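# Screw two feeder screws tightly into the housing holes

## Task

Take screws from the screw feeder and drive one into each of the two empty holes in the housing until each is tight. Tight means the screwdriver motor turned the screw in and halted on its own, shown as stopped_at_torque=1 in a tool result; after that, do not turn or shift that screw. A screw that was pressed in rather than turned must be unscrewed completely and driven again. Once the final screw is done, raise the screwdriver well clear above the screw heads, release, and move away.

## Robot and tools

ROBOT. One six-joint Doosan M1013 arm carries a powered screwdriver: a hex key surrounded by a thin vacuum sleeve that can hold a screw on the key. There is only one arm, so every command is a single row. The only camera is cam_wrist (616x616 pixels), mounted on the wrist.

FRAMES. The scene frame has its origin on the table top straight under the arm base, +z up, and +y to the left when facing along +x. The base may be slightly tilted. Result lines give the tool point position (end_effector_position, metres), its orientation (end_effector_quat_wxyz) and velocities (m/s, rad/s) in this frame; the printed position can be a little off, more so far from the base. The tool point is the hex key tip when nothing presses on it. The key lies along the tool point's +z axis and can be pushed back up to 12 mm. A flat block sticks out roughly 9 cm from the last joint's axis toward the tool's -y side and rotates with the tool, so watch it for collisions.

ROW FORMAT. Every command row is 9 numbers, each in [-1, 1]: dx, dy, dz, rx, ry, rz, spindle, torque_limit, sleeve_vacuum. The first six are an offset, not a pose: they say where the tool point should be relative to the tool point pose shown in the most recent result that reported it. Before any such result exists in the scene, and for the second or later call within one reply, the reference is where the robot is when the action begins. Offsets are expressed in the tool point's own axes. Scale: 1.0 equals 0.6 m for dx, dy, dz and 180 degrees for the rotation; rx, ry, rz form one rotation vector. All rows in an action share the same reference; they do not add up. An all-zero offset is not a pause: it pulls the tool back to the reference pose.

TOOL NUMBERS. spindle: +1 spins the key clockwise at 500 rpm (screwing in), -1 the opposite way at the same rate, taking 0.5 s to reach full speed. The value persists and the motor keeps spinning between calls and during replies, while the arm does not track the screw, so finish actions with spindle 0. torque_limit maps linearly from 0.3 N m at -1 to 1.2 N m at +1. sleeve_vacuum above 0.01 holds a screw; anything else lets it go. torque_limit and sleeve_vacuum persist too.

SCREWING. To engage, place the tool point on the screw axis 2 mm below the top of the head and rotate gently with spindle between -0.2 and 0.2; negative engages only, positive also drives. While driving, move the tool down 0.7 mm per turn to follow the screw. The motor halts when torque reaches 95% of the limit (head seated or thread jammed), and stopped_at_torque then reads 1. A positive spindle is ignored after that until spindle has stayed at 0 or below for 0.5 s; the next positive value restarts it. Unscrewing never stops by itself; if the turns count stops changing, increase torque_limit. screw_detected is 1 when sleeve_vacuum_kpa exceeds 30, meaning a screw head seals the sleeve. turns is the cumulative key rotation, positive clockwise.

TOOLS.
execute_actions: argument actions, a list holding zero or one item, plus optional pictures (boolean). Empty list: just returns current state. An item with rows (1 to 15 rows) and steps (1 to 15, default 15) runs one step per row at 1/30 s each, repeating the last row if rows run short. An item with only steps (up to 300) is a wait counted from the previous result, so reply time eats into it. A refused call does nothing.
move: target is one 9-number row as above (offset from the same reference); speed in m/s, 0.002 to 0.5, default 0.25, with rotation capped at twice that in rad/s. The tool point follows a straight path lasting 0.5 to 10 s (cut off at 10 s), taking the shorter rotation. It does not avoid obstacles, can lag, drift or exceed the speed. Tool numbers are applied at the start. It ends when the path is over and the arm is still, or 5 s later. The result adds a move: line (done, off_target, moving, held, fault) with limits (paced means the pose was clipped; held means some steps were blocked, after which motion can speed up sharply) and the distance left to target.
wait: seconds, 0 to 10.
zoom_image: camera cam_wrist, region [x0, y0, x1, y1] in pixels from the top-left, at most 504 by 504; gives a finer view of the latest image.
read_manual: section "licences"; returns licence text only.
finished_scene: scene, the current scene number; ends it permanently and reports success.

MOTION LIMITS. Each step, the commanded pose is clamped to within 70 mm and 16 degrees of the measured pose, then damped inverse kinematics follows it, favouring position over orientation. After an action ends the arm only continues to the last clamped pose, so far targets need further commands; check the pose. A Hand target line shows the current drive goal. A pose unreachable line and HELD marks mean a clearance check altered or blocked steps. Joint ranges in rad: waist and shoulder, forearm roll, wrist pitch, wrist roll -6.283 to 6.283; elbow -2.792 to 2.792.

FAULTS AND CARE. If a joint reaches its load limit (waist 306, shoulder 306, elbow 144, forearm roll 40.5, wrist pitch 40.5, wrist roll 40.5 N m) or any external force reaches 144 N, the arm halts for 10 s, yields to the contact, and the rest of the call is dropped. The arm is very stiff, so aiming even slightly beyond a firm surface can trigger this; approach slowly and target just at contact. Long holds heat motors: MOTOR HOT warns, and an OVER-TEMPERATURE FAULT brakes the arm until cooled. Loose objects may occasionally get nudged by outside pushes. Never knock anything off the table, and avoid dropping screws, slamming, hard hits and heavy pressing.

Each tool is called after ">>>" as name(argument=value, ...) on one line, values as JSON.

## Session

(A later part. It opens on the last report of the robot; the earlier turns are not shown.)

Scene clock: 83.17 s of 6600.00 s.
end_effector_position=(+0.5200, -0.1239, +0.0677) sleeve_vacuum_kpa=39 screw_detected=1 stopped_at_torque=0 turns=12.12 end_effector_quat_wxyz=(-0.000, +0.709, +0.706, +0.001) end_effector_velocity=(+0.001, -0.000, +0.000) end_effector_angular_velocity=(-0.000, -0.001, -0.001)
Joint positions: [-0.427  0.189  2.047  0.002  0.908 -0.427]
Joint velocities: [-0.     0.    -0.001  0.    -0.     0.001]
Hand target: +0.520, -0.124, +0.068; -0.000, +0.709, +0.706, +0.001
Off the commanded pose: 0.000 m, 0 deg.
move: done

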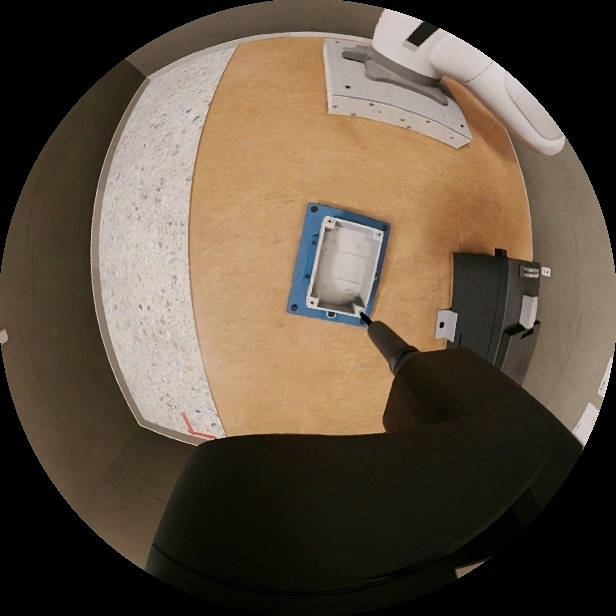

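>>> move(target=[0,0,-0.015,0,0,0,0,0,1])

>>> zoom_image(camera="cam_wrist", region=[345,298,373,326])

>>> move(target=[0.01,0,0,0,0,0,0,0,1])

>>> zoom_image(camera="cam_wrist", region=[345,298,373,326])

Scene clock: 88.10 s of 6600.00 s.
end_effector_position=(+0.5199, -0.1239, +0.0766) sleeve_vacuum_kpa=39 screw_detected=1 stopped_at_torque=0 turns=12.12 end_effector_quat_wxyz=(-0.000, +0.709, +0.706, +0.001) end_effector_velocity=(+0.001, -0.001, +0.001) end_effector_angular_velocity=(-0.002, -0.002, +0.001)
Joint positions: [-0.427  0.179  2.039  0.002  0.926 -0.427]
Joint velocities: [-0.    -0.    -0.002 -0.001 -0.    -0.   ]
Hand target: +0.520, -0.124, +0.077; -0.000, +0.709, +0.706, +0.001
Off the commanded pose: 0.000 m, 0 deg.
After step 90, 1.23 s passed at rest.
move: done

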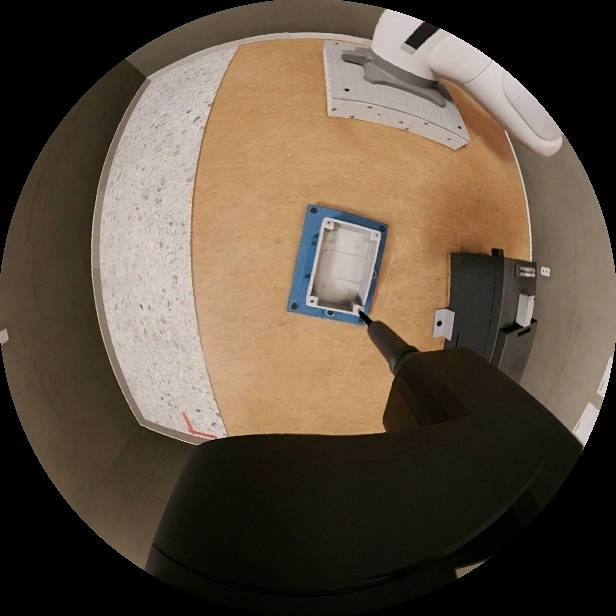

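Region (345, 298, 373, 326) of cam_wrist's 616x616 image, scaled by 18.000, with more detail than that image has.

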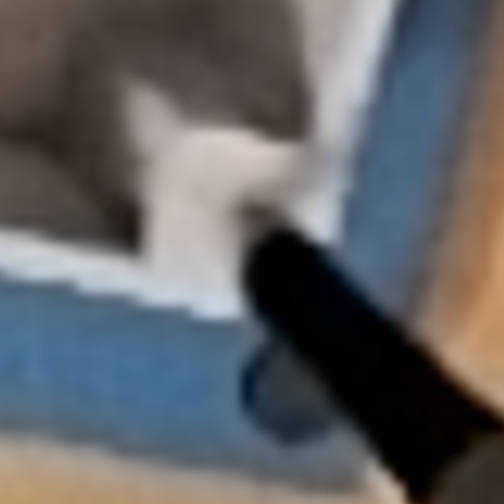

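Scene clock: 88.80 s of 6600.00 s.
end_effector_position=(+0.5199, -0.1179, +0.0766) sleeve_vacuum_kpa=39 screw_detected=1 stopped_at_torque=0 turns=12.12 end_effector_quat_wxyz=(-0.000, +0.709, +0.706, +0.001) end_effector_velocity=(+0.000, -0.000, +0.000) end_effector_angular_velocity=(-0.000, -0.001, -0.001)
Joint positions: [-0.417  0.176  2.043  0.002  0.925 -0.417]
Joint velocities: [-0.    -0.    -0.     0.    -0.     0.001]
Hand target: +0.520, -0.118, +0.077; -0.000, +0.709, +0.706, +0.001
Off the commanded pose: 0.000 m, 0 deg.
move: done

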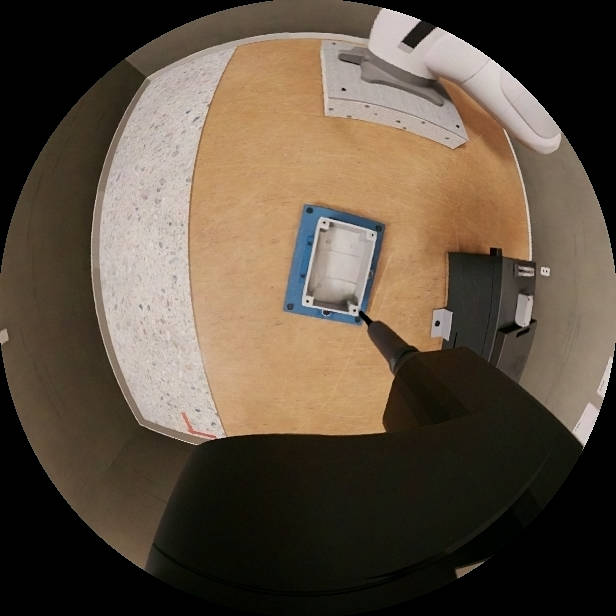

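Region (345, 298, 373, 326) of cam_wrist's 616x616 image, scaled by 18.000, with more detail than that image has.

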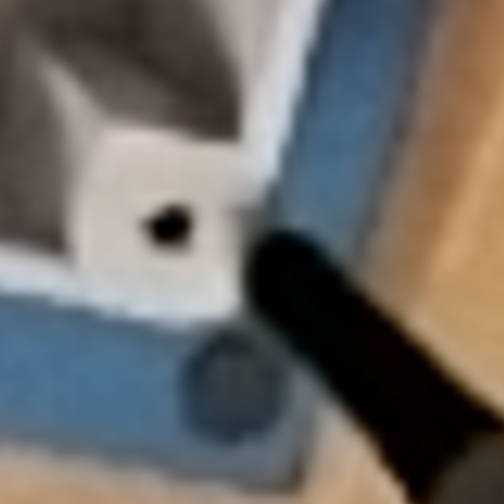

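>>> move(target=[-0.0105,-0.0005,0,0,0,0,0,0,1])

>>> move(target=[0,0,0.012,0,0,0,0.18,0,1], speed=0.002)

>>> zoom_image(camera="cam_wrist", region=[345,298,373,326])

>>> wait(seconds=2)

>>> move(target=[0,0,0,0,0,0,0,0,1])

>>> zoom_image(camera="cam_wrist", region=[345,298,373,326])

Scene clock: 95.77 s of 6600.00 s.
end_effector_position=(+0.5197, -0.1242, +0.0766) sleeve_vacuum_kpa=39 screw_detected=1 stopped_at_torque=0 turns=12.12 end_effector_quat_wxyz=(-0.000, +0.709, +0.706, +0.001) end_effector_velocity=(-0.001, +0.001, -0.001) end_effector_angular_velocity=(+0.002, +0.002, -0.001)
Joint positions: [-0.428  0.179  2.039  0.002  0.926 -0.428]
Joint velocities: [-0.     0.     0.002  0.001 -0.     0.001]
Hand target: +0.520, -0.124, +0.077; -0.000, +0.709, +0.706, +0.001
Off the commanded pose: 0.000 m, 0 deg.
After step 90, 3.27 s passed at rest.
move: done

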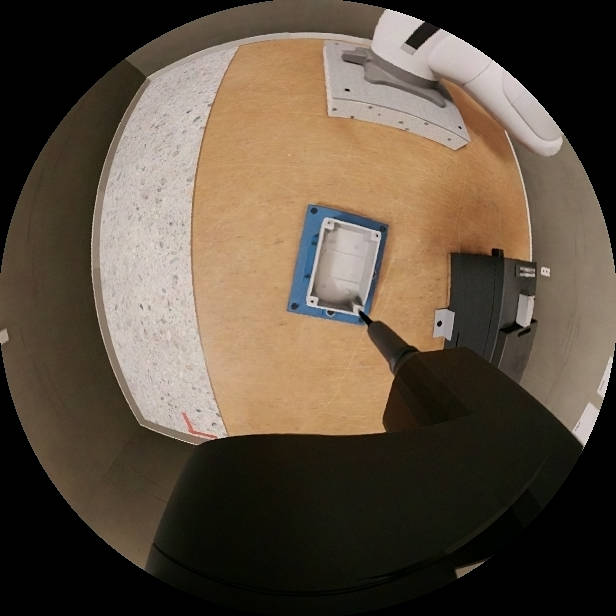

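Scene clock: 99.60 s of 6600.00 s.
end_effector_position=(+0.5197, -0.1242, +0.0694) sleeve_vacuum_kpa=39 screw_detected=1 stopped_at_torque=0 turns=17.83 end_effector_quat_wxyz=(-0.000, +0.709, +0.706, +0.001) end_effector_velocity=(+0.000, -0.000, +0.000) end_effector_angular_velocity=(+0.000, -0.000, -0.000)
Joint positions: [-0.428  0.187  2.045  0.002  0.911 -0.428]
Joint velocities: [ 0.  0. -0.  0. -0.  0.]
Hand target: +0.520, -0.124, +0.069; -0.000, +0.709, +0.706, +0.001
Off the commanded pose: 0.000 m, 0 deg.
move: done

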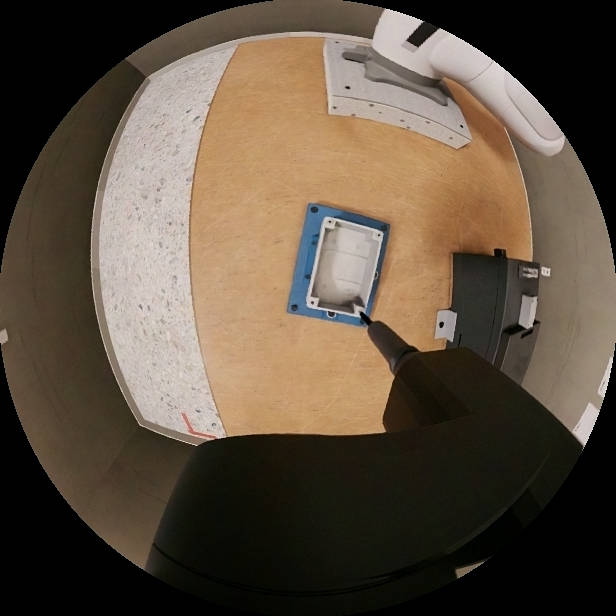

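Region (345, 298, 373, 326) of cam_wrist's 616x616 image, scaled by 18.000, with more detail than that image has.

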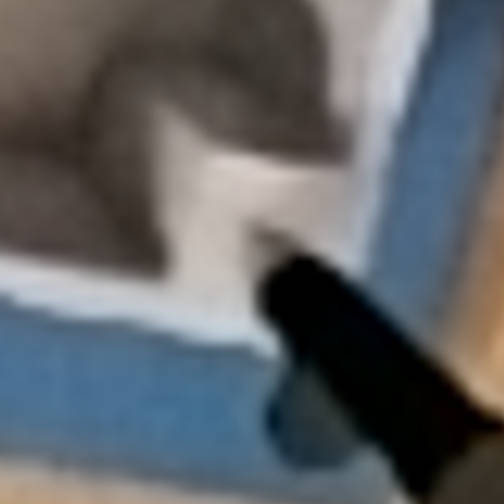

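Scene clock: 101.60 s of 6600.00 s.
end_effector_position=(+0.5197, -0.1242, +0.0694) sleeve_vacuum_kpa=39 screw_detected=1 stopped_at_torque=0 turns=20.82 end_effector_quat_wxyz=(-0.000, +0.709, +0.706, +0.001) end_effector_velocity=(-0.000, +0.000, -0.000) end_effector_angular_velocity=(+0.001, -0.000, +0.000)
Joint positions: [-0.428  0.187  2.045  0.002  0.911 -0.428]
Joint velocities: [-0.    -0.     0.001  0.001 -0.001 -0.001]
Hand target: +0.520, -0.124, +0.069; -0.000, +0.709, +0.706, +0.001
Off the commanded pose: 0.000 m, 0 deg.
Steps of this call (steps 1 to 60: nothing new was sent). Readings (end_effector_position | what the end effector reports):
1: (+0.5197, -0.1242, +0.0694) | sleeve_vacuum_kpa=39 screw_detected=1 stopped_at_torque=0 turns=17.88
2: (+0.5197, -0.1242, +0.0694) | sleeve_vacuum_kpa=39 screw_detected=1 stopped_at_torque=0 turns=17.93
4: (+0.5197, -0.1242, +0.0694) | sleeve_vacuum_kpa=39 screw_detected=1 stopped_at_torque=0 turns=18.03
8: (+0.5197, -0.1242, +0.0694) | sleeve_vacuum_kpa=39 screw_detected=1 stopped_at_torque=0 turns=18.23
60: the state above

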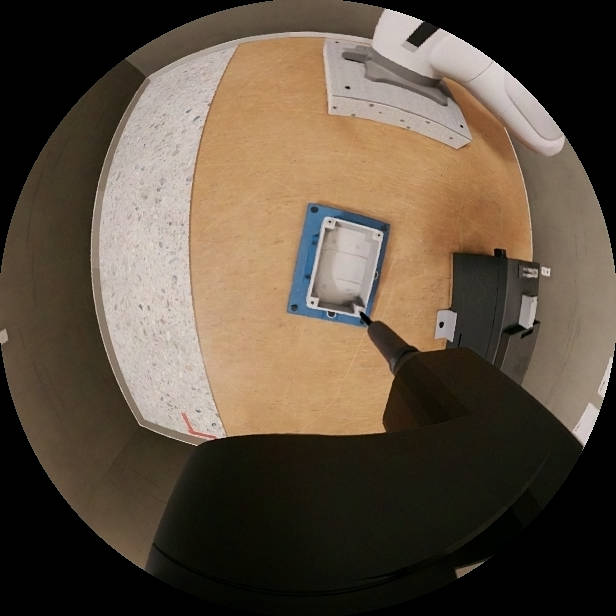

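Scene clock: 102.33 s of 6600.00 s.
end_effector_position=(+0.5197, -0.1242, +0.0694) sleeve_vacuum_kpa=39 screw_detected=1 stopped_at_torque=0 turns=21.17 end_effector_quat_wxyz=(-0.000, +0.709, +0.706, +0.001) end_effector_velocity=(-0.000, +0.000, +0.000) end_effector_angular_velocity=(+0.000, +0.001, +0.000)
Joint positions: [-0.428  0.187  2.045  0.002  0.911 -0.428]
Joint velocities: [-0.     0.    -0.    -0.     0.001 -0.   ]
Hand target: +0.520, -0.124, +0.069; -0.000, +0.709, +0.706, +0.001
Off the commanded pose: 0.000 m, 0 deg.
move: done

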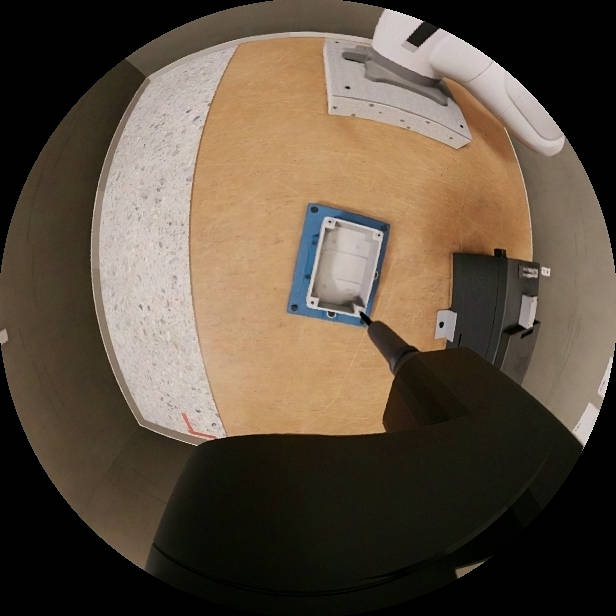

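Region (345, 298, 373, 326) of cam_wrist's 616x616 image, scaled by 18.000, with more detail than that image has.

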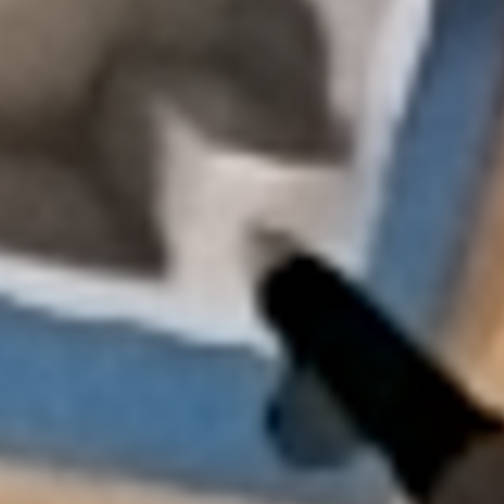

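>>> move(target=[0.0012,0.0012,-0.004,0,0,0,0.18,0,1], speed=0.002)

>>> wait(seconds=1.5)

>>> move(target=[0,0,0,0,0,0,0,0,1])

>>> zoom_image(camera="cam_wrist", region=[345,298,373,326])

>>> zoom_image(camera="cam_wrist", region=[295,210,395,320])

Scene clock: 109.43 s of 6600.00 s.
end_effector_position=(+0.5204, -0.1234, +0.0718) sleeve_vacuum_kpa=39 screw_detected=1 stopped_at_torque=0 turns=23.43 end_effector_quat_wxyz=(-0.000, +0.709, +0.706, +0.001) end_effector_velocity=(-0.000, +0.000, -0.000) end_effector_angular_velocity=(-0.000, +0.001, +0.001)
Joint positions: [-0.426  0.185  2.042  0.002  0.916 -0.426]
Joint velocities: [ 0.    -0.     0.    -0.001  0.    -0.001]
Hand target: +0.520, -0.123, +0.072; -0.000, +0.709, +0.706, +0.001
Off the commanded pose: 0.000 m, 0 deg.
After step 90, 2.57 s passed at rest.
move: done

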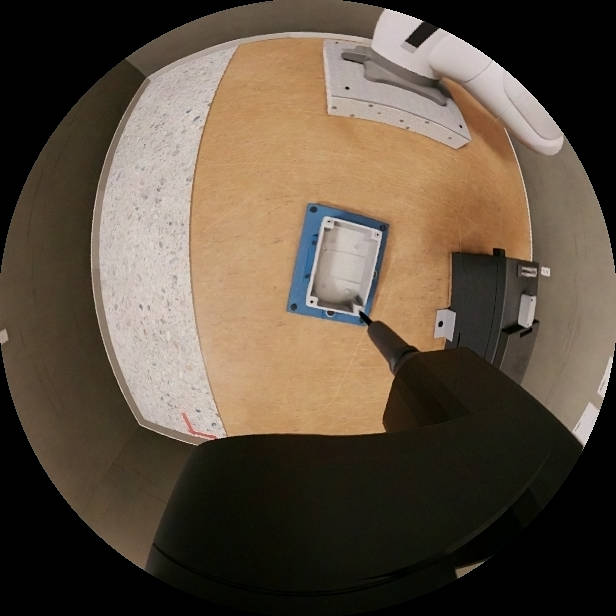

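Scene clock: 110.93 s of 6600.00 s.
end_effector_position=(+0.5204, -0.1234, +0.0718) sleeve_vacuum_kpa=39 screw_detected=1 stopped_at_torque=0 turns=25.68 end_effector_quat_wxyz=(-0.000, +0.709, +0.706, +0.001) end_effector_velocity=(-0.000, +0.000, -0.000) end_effector_angular_velocity=(+0.000, +0.000, -0.000)
Joint positions: [-0.426  0.185  2.042  0.002  0.916 -0.426]
Joint velocities: [-0.    -0.     0.001  0.    -0.     0.   ]
Hand target: +0.520, -0.123, +0.072; -0.000, +0.709, +0.706, +0.001
Off the commanded pose: 0.000 m, 0 deg.
Steps of this call (steps 1 to 45: nothing new was sent). Readings (end_effector_position | what the end effector reports):
1: (+0.5204, -0.1234, +0.0718) | sleeve_vacuum_kpa=39 screw_detected=1 stopped_at_torque=0 turns=23.48
2: (+0.5204, -0.1234, +0.0718) | sleeve_vacuum_kpa=39 screw_detected=1 stopped_at_torque=0 turns=23.53
4: (+0.5204, -0.1234, +0.0718) | sleeve_vacuum_kpa=39 screw_detected=1 stopped_at_torque=0 turns=23.63
8: (+0.5204, -0.1234, +0.0718) | sleeve_vacuum_kpa=39 screw_detected=1 stopped_at_torque=0 turns=23.83
45: the state above

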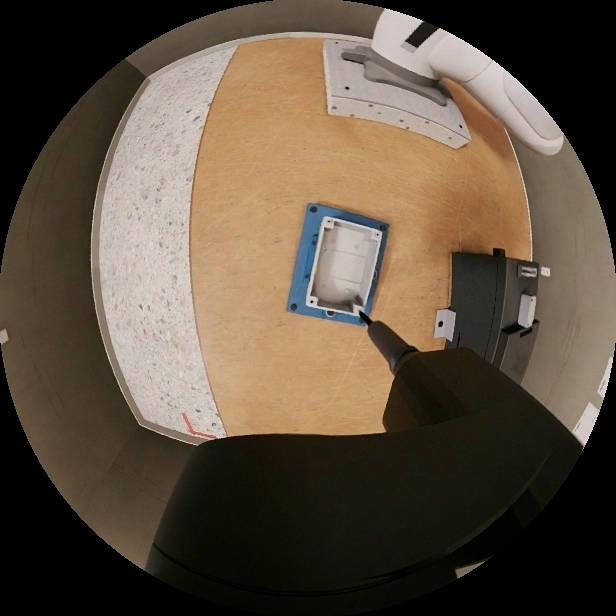

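Scene clock: 111.67 s of 6600.00 s.
end_effector_position=(+0.5204, -0.1234, +0.0718) sleeve_vacuum_kpa=39 screw_detected=1 stopped_at_torque=0 turns=26.03 end_effector_quat_wxyz=(-0.000, +0.709, +0.706, +0.001) end_effector_velocity=(+0.001, +0.000, +0.000) end_effector_angular_velocity=(+0.000, -0.001, -0.001)
Joint positions: [-0.426  0.185  2.042  0.002  0.916 -0.426]
Joint velocities: [ 0.    -0.    -0.     0.001 -0.001  0.   ]
Hand target: +0.520, -0.123, +0.072; -0.000, +0.709, +0.706, +0.001
Off the commanded pose: 0.000 m, 0 deg.
move: done

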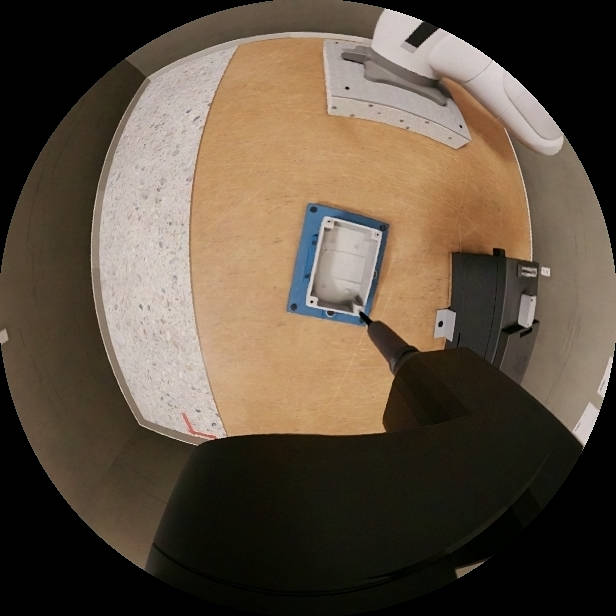

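Region (345, 298, 373, 326) of cam_wrist's 616x616 image, scaled by 18.000, with more detail than that image has.

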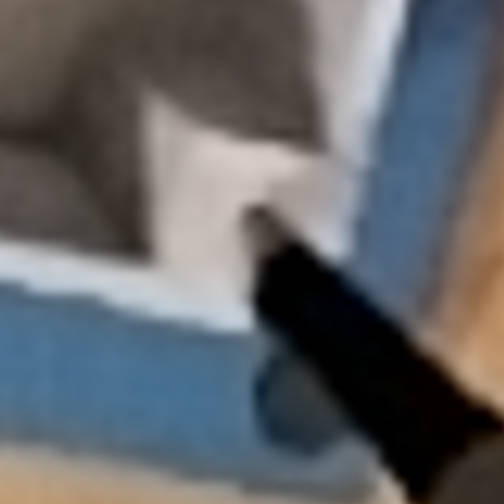

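Region (295, 210, 395, 320) of cam_wrist's 616x616 image, scaled by 4.582, with more detail than that image has; it fills the left 458 columns of this view, and the rest is white.

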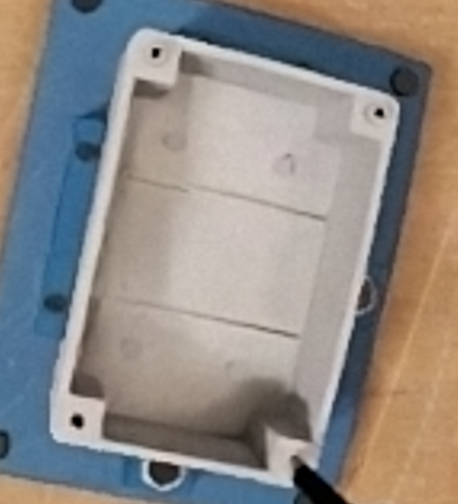

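>>> move(target=[-0.0018,0,-0.014,0,0,0,0,0,1])

>>> zoom_image(camera="cam_wrist", region=[345,298,373,326])

>>> move(target=[0,0,0.014,0,0,0,0.18,0,1], speed=0.002)

>>> move(target=[0,0,0,0,0,0,0,0,1])

>>> zoom_image(camera="cam_wrist", region=[345,298,373,326])

Scene clock: 119.10 s of 6600.00 s.
end_effector_position=(+0.5204, -0.1245, +0.0802) sleeve_vacuum_kpa=39 screw_detected=1 stopped_at_torque=0 turns=26.03 end_effector_quat_wxyz=(-0.000, +0.709, +0.706, +0.001) end_effector_velocity=(+0.002, -0.001, +0.001) end_effector_angular_velocity=(-0.001, -0.004, -0.001)
Joint positions: [-0.428  0.176  2.034  0.002  0.933 -0.428]
Joint velocities: [-0.    -0.    -0.003  0.    -0.001  0.   ]
Hand target: +0.520, -0.125, +0.080; -0.000, +0.709, +0.706, +0.001
Off the commanded pose: 0.000 m, 0 deg.
After step 90, 3.73 s passed at rest.
move: done

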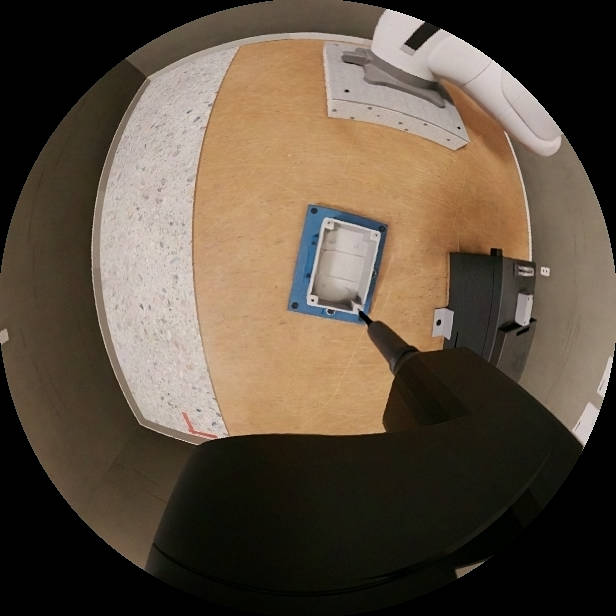

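Region (345, 298, 373, 326) of cam_wrist's 616x616 image, scaled by 18.000, with more detail than that image has.

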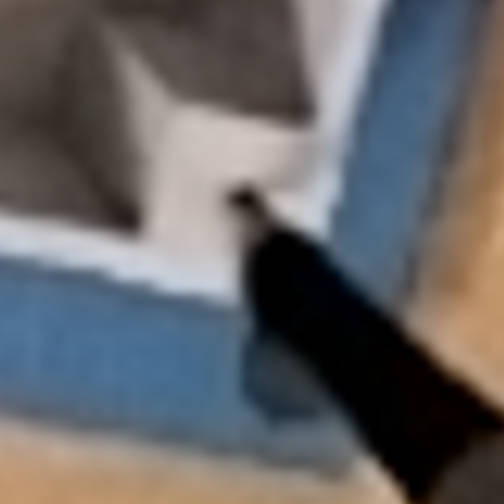

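Scene clock: 123.53 s of 6600.00 s.
end_effector_position=(+0.5204, -0.1245, +0.0718) sleeve_vacuum_kpa=39 screw_detected=1 stopped_at_torque=0 turns=32.63 end_effector_quat_wxyz=(-0.000, +0.709, +0.706, +0.001) end_effector_velocity=(-0.000, +0.000, -0.000) end_effector_angular_velocity=(+0.001, +0.001, -0.000)
Joint positions: [-0.428  0.185  2.042  0.002  0.916 -0.428]
Joint velocities: [-0.     0.     0.001  0.001  0.    -0.001]
Hand target: +0.520, -0.125, +0.072; -0.000, +0.709, +0.706, +0.001
Off the commanded pose: 0.000 m, 0 deg.
move: done

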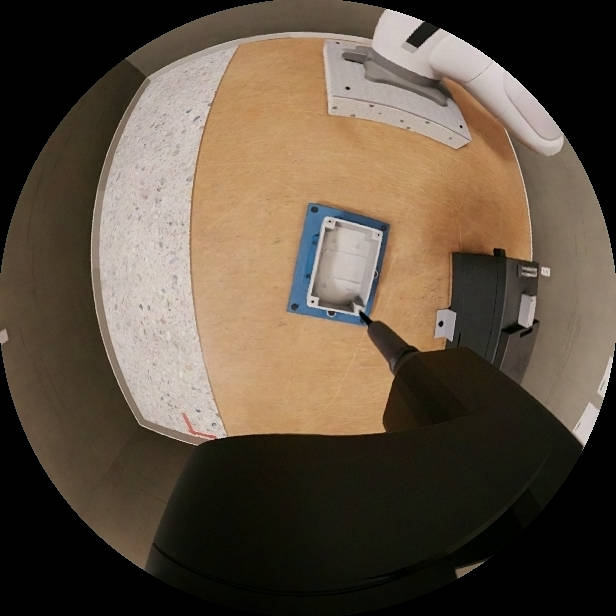

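Scene clock: 124.27 s of 6600.00 s.
end_effector_position=(+0.5204, -0.1245, +0.0718) sleeve_vacuum_kpa=39 screw_detected=1 stopped_at_torque=0 turns=32.98 end_effector_quat_wxyz=(-0.000, +0.709, +0.706, +0.001) end_effector_velocity=(+0.001, -0.000, +0.000) end_effector_angular_velocity=(-0.000, -0.001, -0.000)
Joint positions: [-0.428  0.185  2.042  0.002  0.916 -0.428]
Joint velocities: [-0.     0.    -0.001  0.     0.    -0.   ]
Hand target: +0.520, -0.125, +0.072; -0.000, +0.709, +0.706, +0.001
Off the commanded pose: 0.000 m, 0 deg.
move: done

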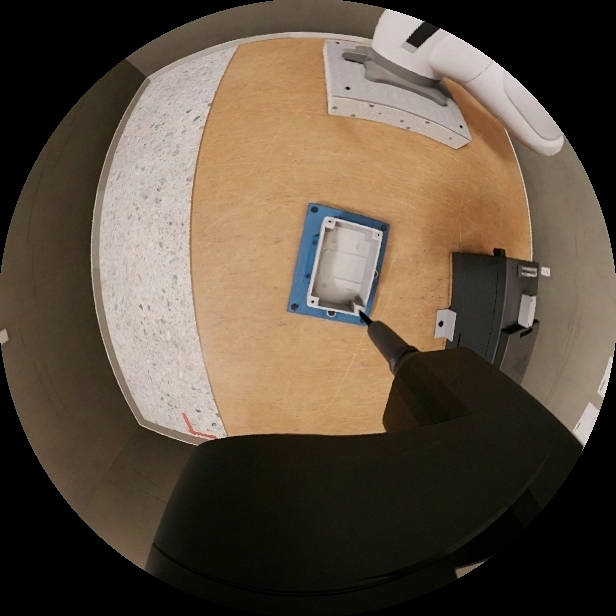

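Region (345, 298, 373, 326) of cam_wrist's 616x616 image, scaled by 18.000, with more detail than that image has.

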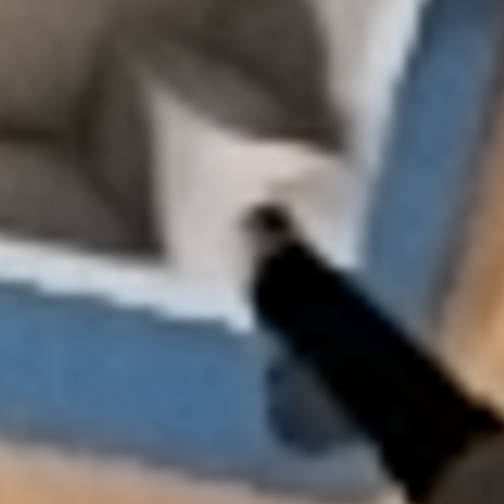

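>>> move(target=[0.002,-0.0012,-0.014,0,0,0,0,0,1])

>>> zoom_image(camera="cam_wrist", region=[345,298,373,326])

>>> move(target=[0,0,0.014,0,0,0,0.18,0,1], speed=0.002)

>>> move(target=[0,0,0,0,0,0,0,0,1])

>>> zoom_image(camera="cam_wrist", region=[345,298,373,326])

Scene clock: 132.67 s of 6600.00 s.
end_effector_position=(+0.5196, -0.1233, +0.0802) sleeve_vacuum_kpa=39 screw_detected=1 stopped_at_torque=0 turns=32.98 end_effector_quat_wxyz=(-0.000, +0.709, +0.706, +0.001) end_effector_velocity=(-0.000, -0.000, +0.000) end_effector_angular_velocity=(-0.000, +0.001, +0.002)
Joint positions: [-0.427  0.175  2.036  0.002  0.933 -0.426]
Joint velocities: [-0.    -0.    -0.    -0.001  0.001 -0.002]
Hand target: +0.520, -0.123, +0.080; -0.000, +0.709, +0.706, +0.001
Off the commanded pose: 0.000 m, 0 deg.
After step 90, 4.70 s passed at rest.
move: done

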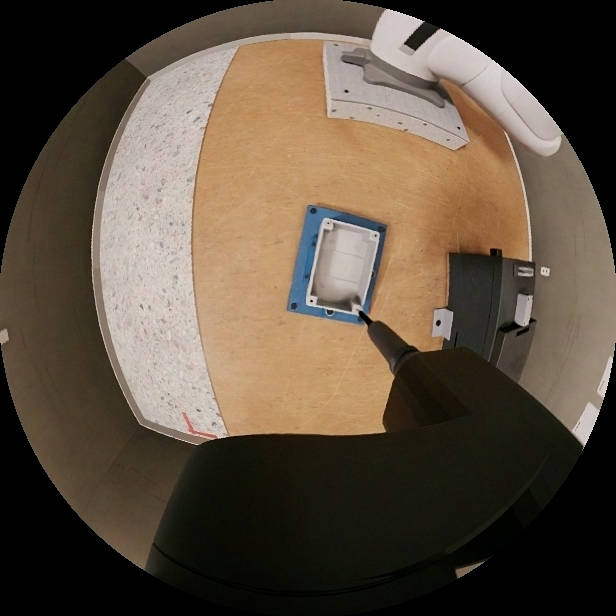

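Region (345, 298, 373, 326) of cam_wrist's 616x616 image, scaled by 18.000, with more detail than that image has.

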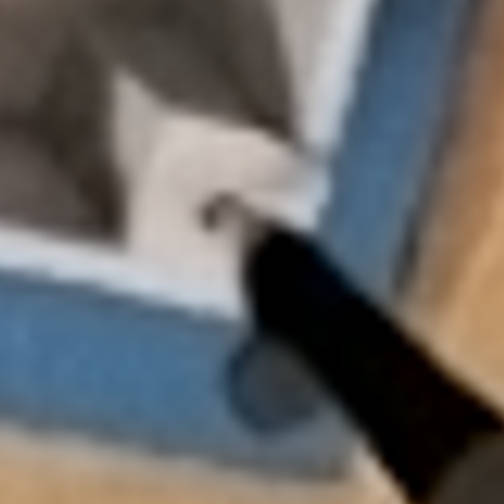

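Scene clock: 137.10 s of 6600.00 s.
end_effector_position=(+0.5197, -0.1233, +0.0718) sleeve_vacuum_kpa=39 screw_detected=1 stopped_at_torque=0 turns=39.59 end_effector_quat_wxyz=(-0.000, +0.709, +0.706, +0.001) end_effector_velocity=(+0.000, -0.000, +0.000) end_effector_angular_velocity=(-0.000, -0.000, +0.001)
Joint positions: [-0.427  0.184  2.044  0.002  0.916 -0.426]
Joint velocities: [-0.    -0.    -0.    -0.    -0.001 -0.001]
Hand target: +0.520, -0.123, +0.072; -0.000, +0.709, +0.706, +0.001
Off the commanded pose: 0.000 m, 0 deg.
move: done

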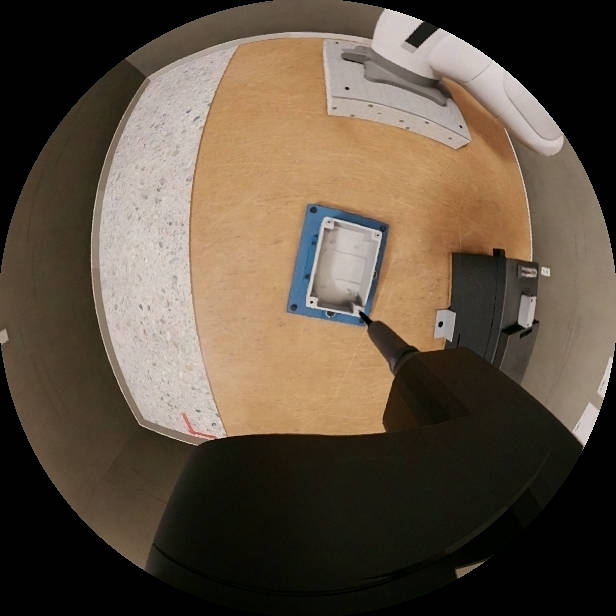

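Scene clock: 137.83 s of 6600.00 s.
end_effector_position=(+0.5197, -0.1233, +0.0718) sleeve_vacuum_kpa=39 screw_detected=1 stopped_at_torque=0 turns=39.94 end_effector_quat_wxyz=(-0.000, +0.709, +0.706, +0.001) end_effector_velocity=(-0.000, +0.001, -0.000) end_effector_angular_velocity=(+0.001, +0.000, -0.000)
Joint positions: [-0.427  0.184  2.044  0.002  0.916 -0.426]
Joint velocities: [ 0.    -0.     0.001  0.001 -0.    -0.   ]
Hand target: +0.520, -0.123, +0.072; -0.000, +0.709, +0.706, +0.001
Off the commanded pose: 0.000 m, 0 deg.
move: done

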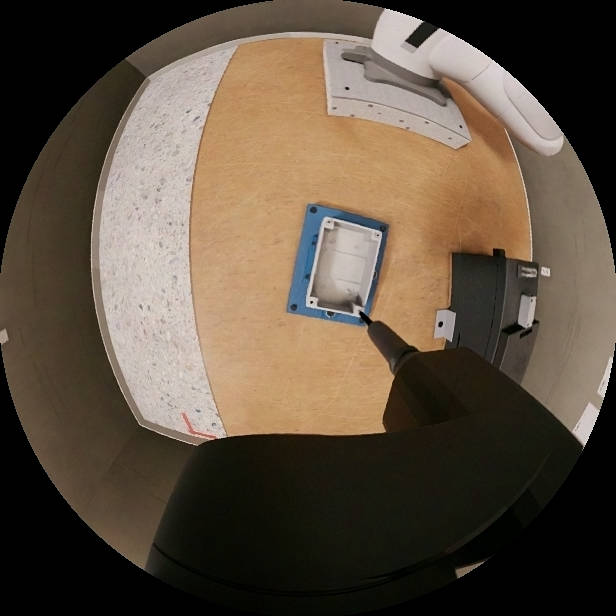

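Region (345, 298, 373, 326) of cam_wrist's 616x616 image, scaled by 18.000, with more detail than that image has.

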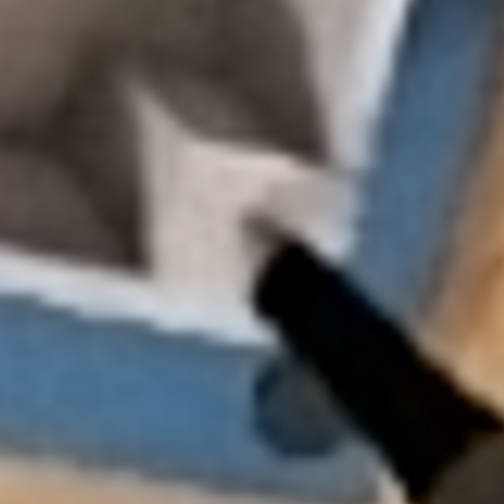

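>>> move(target=[-0.0003,-0.0003,0.005,0,0,0,0.1,0,1], speed=0.002)

>>> wait(seconds=3)

>>> move(target=[0,0,0,0,0,0,0,0,1])

>>> zoom_image(camera="cam_wrist", region=[345,298,373,326])

Scene clock: 144.23 s of 6600.00 s.
end_effector_position=(+0.5195, -0.1235, +0.0688) sleeve_vacuum_kpa=40 screw_detected=1 stopped_at_torque=0 turns=41.37 end_effector_quat_wxyz=(-0.000, +0.709, +0.706, +0.001) end_effector_velocity=(-0.000, +0.000, +0.000) end_effector_angular_velocity=(+0.000, +0.001, +0.001)
Joint positions: [-0.427  0.187  2.047  0.002  0.91  -0.427]
Joint velocities: [-0.    -0.    -0.     0.     0.001 -0.001]
Hand target: +0.519, -0.123, +0.069; -0.000, +0.709, +0.706, +0.001
Off the commanded pose: 0.000 m, 0 deg.
After step 90, 1.67 s passed at rest.
move: done

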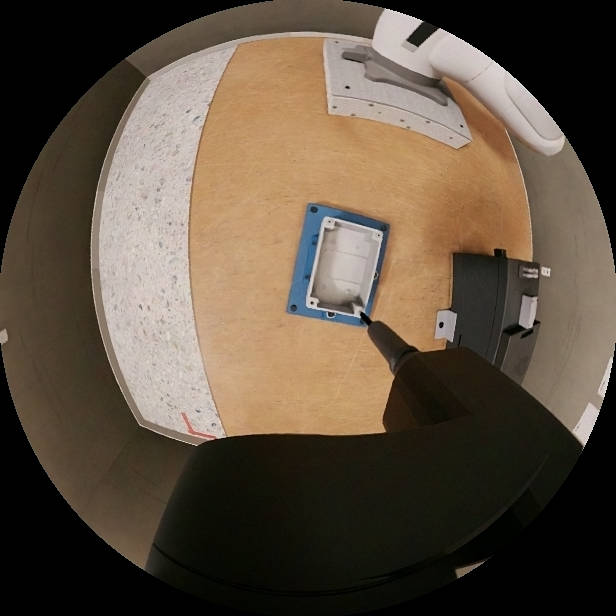

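Scene clock: 147.23 s of 6600.00 s.
end_effector_position=(+0.5195, -0.1235, +0.0688) sleeve_vacuum_kpa=40 screw_detected=1 stopped_at_torque=0 turns=43.87 end_effector_quat_wxyz=(-0.000, +0.709, +0.706, +0.001) end_effector_velocity=(-0.000, +0.000, -0.000) end_effector_angular_velocity=(+0.000, +0.001, +0.001)
Joint positions: [-0.427  0.187  2.047  0.002  0.91  -0.427]
Joint velocities: [ 0.     0.     0.    -0.     0.    -0.001]
Hand target: +0.519, -0.123, +0.069; -0.000, +0.709, +0.706, +0.001
Off the commanded pose: 0.000 m, 0 deg.
Steps of this call (steps 1 to 90: nothing new was sent). Readings (end_effector_position | what the end effector reports):
1: (+0.5195, -0.1235, +0.0688) | sleeve_vacuum_kpa=40 screw_detected=1 stopped_at_torque=0 turns=41.40
2: (+0.5195, -0.1235, +0.0688) | sleeve_vacuum_kpa=40 screw_detected=1 stopped_at_torque=0 turns=41.43
4: (+0.5195, -0.1235, +0.0688) | sleeve_vacuum_kpa=40 screw_detected=1 stopped_at_torque=0 turns=41.48
8: (+0.5195, -0.1235, +0.0688) | sleeve_vacuum_kpa=40 screw_detected=1 stopped_at_torque=0 turns=41.60
90: the state above

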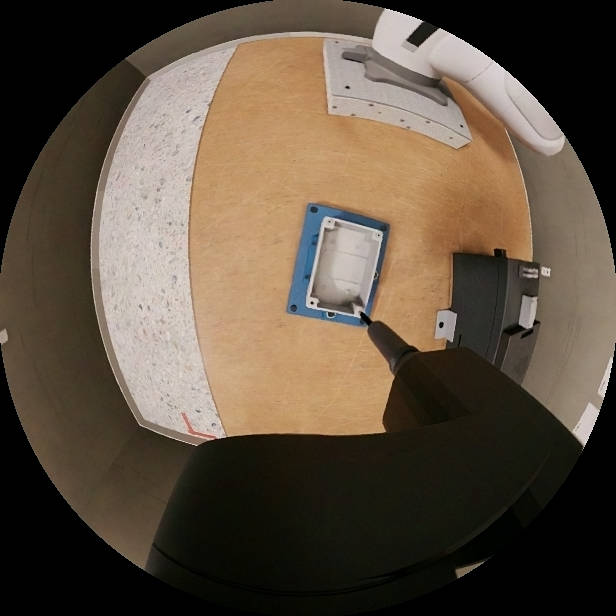

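Scene clock: 147.97 s of 6600.00 s.
end_effector_position=(+0.5195, -0.1235, +0.0688) sleeve_vacuum_kpa=40 screw_detected=1 stopped_at_torque=0 turns=44.07 end_effector_quat_wxyz=(-0.000, +0.709, +0.706, +0.001) end_effector_velocity=(-0.000, +0.000, -0.000) end_effector_angular_velocity=(+0.000, +0.000, +0.000)
Joint positions: [-0.427  0.187  2.047  0.002  0.91  -0.427]
Joint velocities: [ 0. -0.  0.  0.  0. -0.]
Hand target: +0.519, -0.123, +0.069; -0.000, +0.709, +0.706, +0.001
Off the commanded pose: 0.000 m, 0 deg.
move: done

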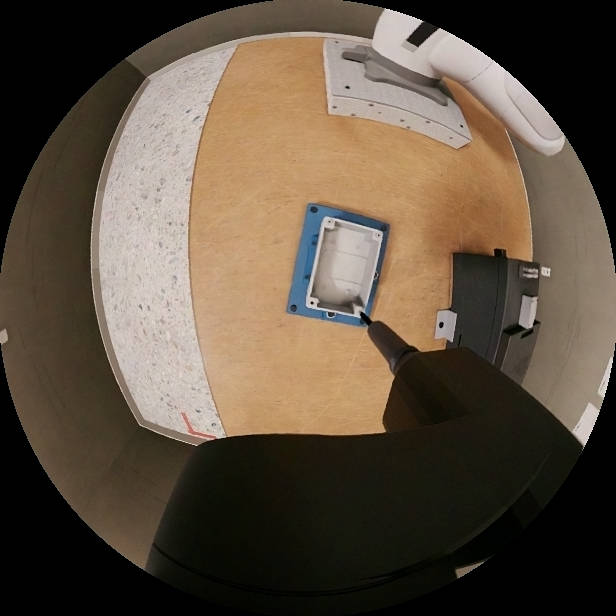

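Region (345, 298, 373, 326) of cam_wrist's 616x616 image, scaled by 18.000, with more detail than that image has.

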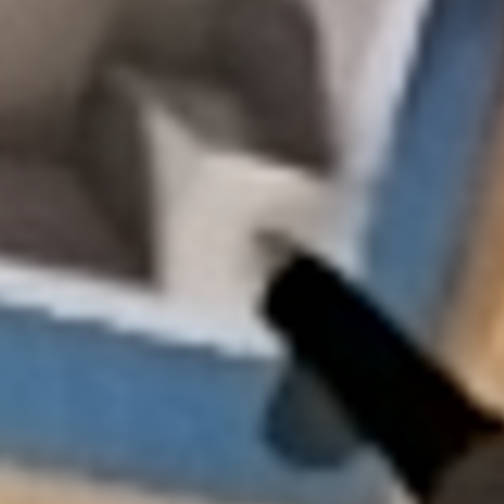

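>>> execute_actions(actions=[{"rows":[[-0.0003,-0.0004,0,0,0,0,-0.15,0,1]]}], pictures=false)

>>> wait(seconds=1)

>>> zoom_image(camera="cam_wrist", region=[345,298,373,326])

>>> execute_actions(actions=[{"rows":[[0,0,0,0,0,0,0.2,0,1]]}], pictures=false)

>>> execute_actions(actions=[{"steps":75}], pictures=false)

>>> move(target=[0,0,0,0,0,0,0,0,1])

>>> zoom_image(camera="cam_wrist", region=[345,298,373,326])

Scene clock: 156.13 s of 6600.00 s.
end_effector_position=(+0.5192, -0.1237, +0.0688) sleeve_vacuum_kpa=40 screw_detected=1 stopped_at_torque=0 turns=43.47 end_effector_quat_wxyz=(-0.000, +0.709, +0.706, +0.001) end_effector_velocity=(+0.001, -0.000, +0.001) end_effector_angular_velocity=(+0.000, -0.001, +0.001)
Joint positions: [-0.428  0.187  2.047  0.002  0.91  -0.427]
Joint velocities: [-0.    -0.    -0.001  0.001  0.    -0.001]
Hand target: +0.519, -0.124, +0.069; -0.000, +0.709, +0.706, +0.001
Off the commanded pose: 0.000 m, 0 deg.
Steps of this call (steps 1 to 90: nothing new was sent; then 4.67 s passed at rest; steps 91 to 105: all 15 steps of this action). Readings (end_effector_position | what the end effector reports):
91: (+0.5194, -0.1235, +0.0688) | sleeve_vacuum_kpa=40 screw_detected=1 stopped_at_torque=0 turns=44.05
92: (+0.5193, -0.1236, +0.0687) | sleeve_vacuum_kpa=40 screw_detected=1 stopped_at_torque=0 turns=44.01
94: (+0.5192, -0.1236, +0.0687) | sleeve_vacuum_kpa=40 screw_detected=1 stopped_at_torque=0 turns=43.93
98: (+0.5192, -0.1237, +0.0687) | sleeve_vacuum_kpa=40 screw_detected=1 stopped_at_torque=0 turns=43.76
105: the state above

Scene clock: 157.13 s of 6600.00 s.
end_effector_position=(+0.5192, -0.1237, +0.0688) sleeve_vacuum_kpa=40 screw_detected=1 stopped_at_torque=0 turns=42.22 end_effector_quat_wxyz=(-0.000, +0.709, +0.706, +0.001) end_effector_velocity=(+0.001, -0.001, +0.001) end_effector_angular_velocity=(-0.001, -0.001, -0.001)
Joint positions: [-0.428  0.187  2.047  0.002  0.91  -0.427]
Joint velocities: [ 0.     0.    -0.002 -0.     0.     0.001]
Hand target: +0.519, -0.124, +0.069; -0.000, +0.709, +0.706, +0.001
Off the commanded pose: 0.000 m, 0 deg.
Steps of this call (steps 1 to 30: nothing new was sent). Readings (end_effector_position | what the end effector reports):
1: (+0.5192, -0.1237, +0.0688) | sleeve_vacuum_kpa=40 screw_detected=1 stopped_at_torque=0 turns=43.43
2: (+0.5192, -0.1237, +0.0688) | sleeve_vacuum_kpa=40 screw_detected=1 stopped_at_torque=0 turns=43.39
4: (+0.5192, -0.1237, +0.0688) | sleeve_vacuum_kpa=40 screw_detected=1 stopped_at_torque=0 turns=43.30
8: (+0.5192, -0.1237, +0.0688) | sleeve_vacuum_kpa=40 screw_detected=1 stopped_at_torque=0 turns=43.14
30: the state above

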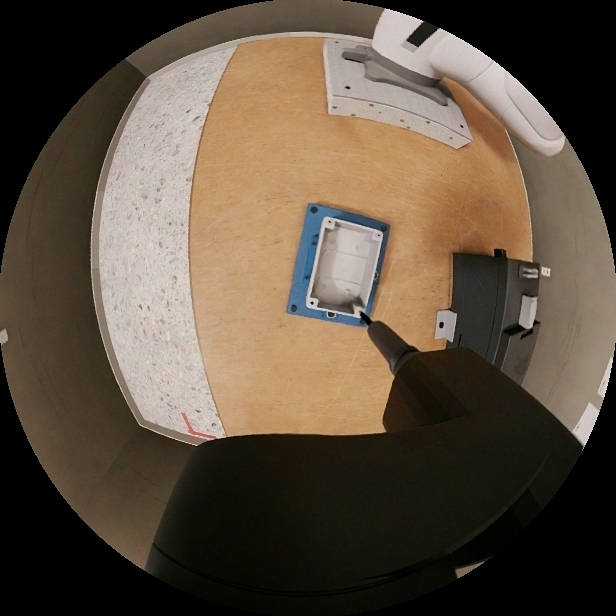

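Region (345, 298, 373, 326) of cam_wrist's 616x616 image, scaled by 18.000, with more detail than that image has.

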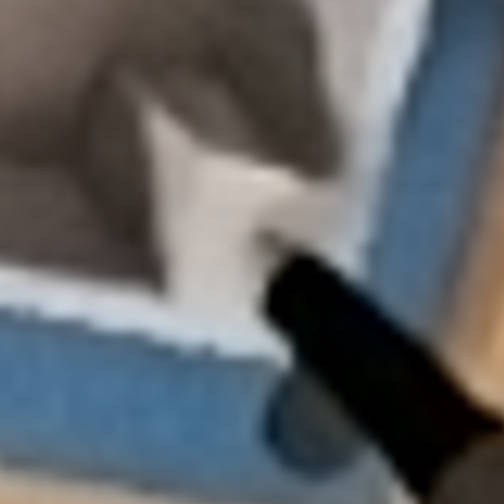

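Scene clock: 157.63 s of 6600.00 s.
end_effector_position=(+0.5193, -0.1237, +0.0688) sleeve_vacuum_kpa=40 screw_detected=1 stopped_at_torque=0 turns=43.00 end_effector_quat_wxyz=(-0.000, +0.709, +0.706, +0.001) end_effector_velocity=(+0.001, -0.000, +0.001) end_effector_angular_velocity=(-0.000, -0.001, +0.001)
Joint positions: [-0.428  0.187  2.047  0.002  0.91  -0.427]
Joint velocities: [ 0.    -0.    -0.001  0.    -0.    -0.001]
Hand target: +0.519, -0.124, +0.069; -0.000, +0.709, +0.706, +0.001
Off the commanded pose: 0.000 m, 0 deg.
Steps of this call (steps 1 to 15: all 15 steps of this action). Readings (end_effector_position | what the end effector reports):
1: (+0.5193, -0.1237, +0.0688) | sleeve_vacuum_kpa=40 screw_detected=1 stopped_at_torque=0 turns=42.24
2: (+0.5193, -0.1237, +0.0688) | sleeve_vacuum_kpa=40 screw_detected=1 stopped_at_torque=0 turns=42.28
4: (+0.5193, -0.1237, +0.0688) | sleeve_vacuum_kpa=40 screw_detected=1 stopped_at_torque=0 turns=42.39
8: (+0.5193, -0.1237, +0.0688) | sleeve_vacuum_kpa=40 screw_detected=1 stopped_at_torque=0 turns=42.61
15: the state above

Scene clock: 160.13 s of 6600.00 s.
end_effector_position=(+0.5193, -0.1237, +0.0688) sleeve_vacuum_kpa=40 screw_detected=1 stopped_at_torque=0 turns=47.16 end_effector_quat_wxyz=(-0.000, +0.709, +0.706, +0.001) end_effector_velocity=(+0.001, +0.001, +0.000) end_effector_angular_velocity=(+0.001, -0.001, -0.002)
Joint positions: [-0.428  0.187  2.047  0.002  0.91  -0.427]
Joint velocities: [-0.    -0.     0.     0.002 -0.001  0.001]
Hand target: +0.519, -0.124, +0.069; -0.000, +0.709, +0.706, +0.001
Off the commanded pose: 0.000 m, 0 deg.
Steps of this call (steps 1 to 75: nothing new was sent). Readings (end_effector_position | what the end effector reports):
1: (+0.5193, -0.1237, +0.0688) | sleeve_vacuum_kpa=40 screw_detected=1 stopped_at_torque=0 turns=43.05
2: (+0.5193, -0.1237, +0.0688) | sleeve_vacuum_kpa=40 screw_detected=1 stopped_at_torque=0 turns=43.11
4: (+0.5193, -0.1237, +0.0688) | sleeve_vacuum_kpa=40 screw_detected=1 stopped_at_torque=0 turns=43.22
8: (+0.5193, -0.1237, +0.0688) | sleeve_vacuum_kpa=40 screw_detected=1 stopped_at_torque=0 turns=43.44
75: the state above

Scene clock: 160.87 s of 6600.00 s.
end_effector_position=(+0.5193, -0.1237, +0.0688) sleeve_vacuum_kpa=40 screw_detected=1 stopped_at_torque=0 turns=47.55 end_effector_quat_wxyz=(-0.000, +0.709, +0.706, +0.001) end_effector_velocity=(+0.000, +0.000, +0.000) end_effector_angular_velocity=(+0.001, -0.000, -0.002)
Joint positions: [-0.428  0.187  2.047  0.002  0.91  -0.427]
Joint velocities: [-0.    -0.    -0.     0.001  0.     0.001]
Hand target: +0.519, -0.124, +0.069; -0.000, +0.709, +0.706, +0.001
Off the commanded pose: 0.000 m, 0 deg.
move: done

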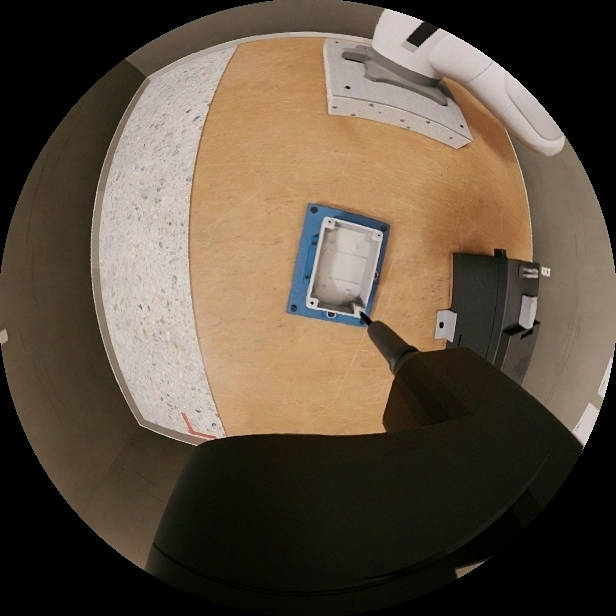

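Region (345, 298, 373, 326) of cam_wrist's 616x616 image, scaled by 18.000, with more detail than that image has.

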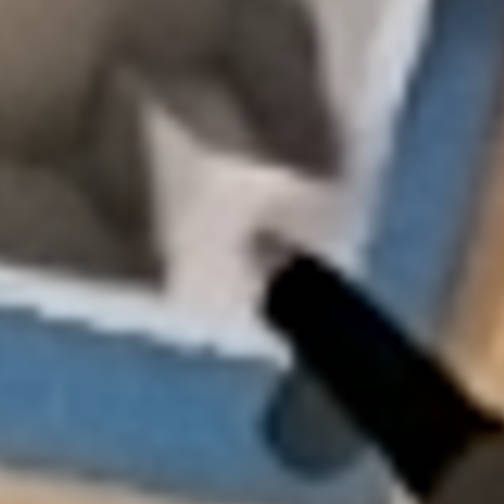

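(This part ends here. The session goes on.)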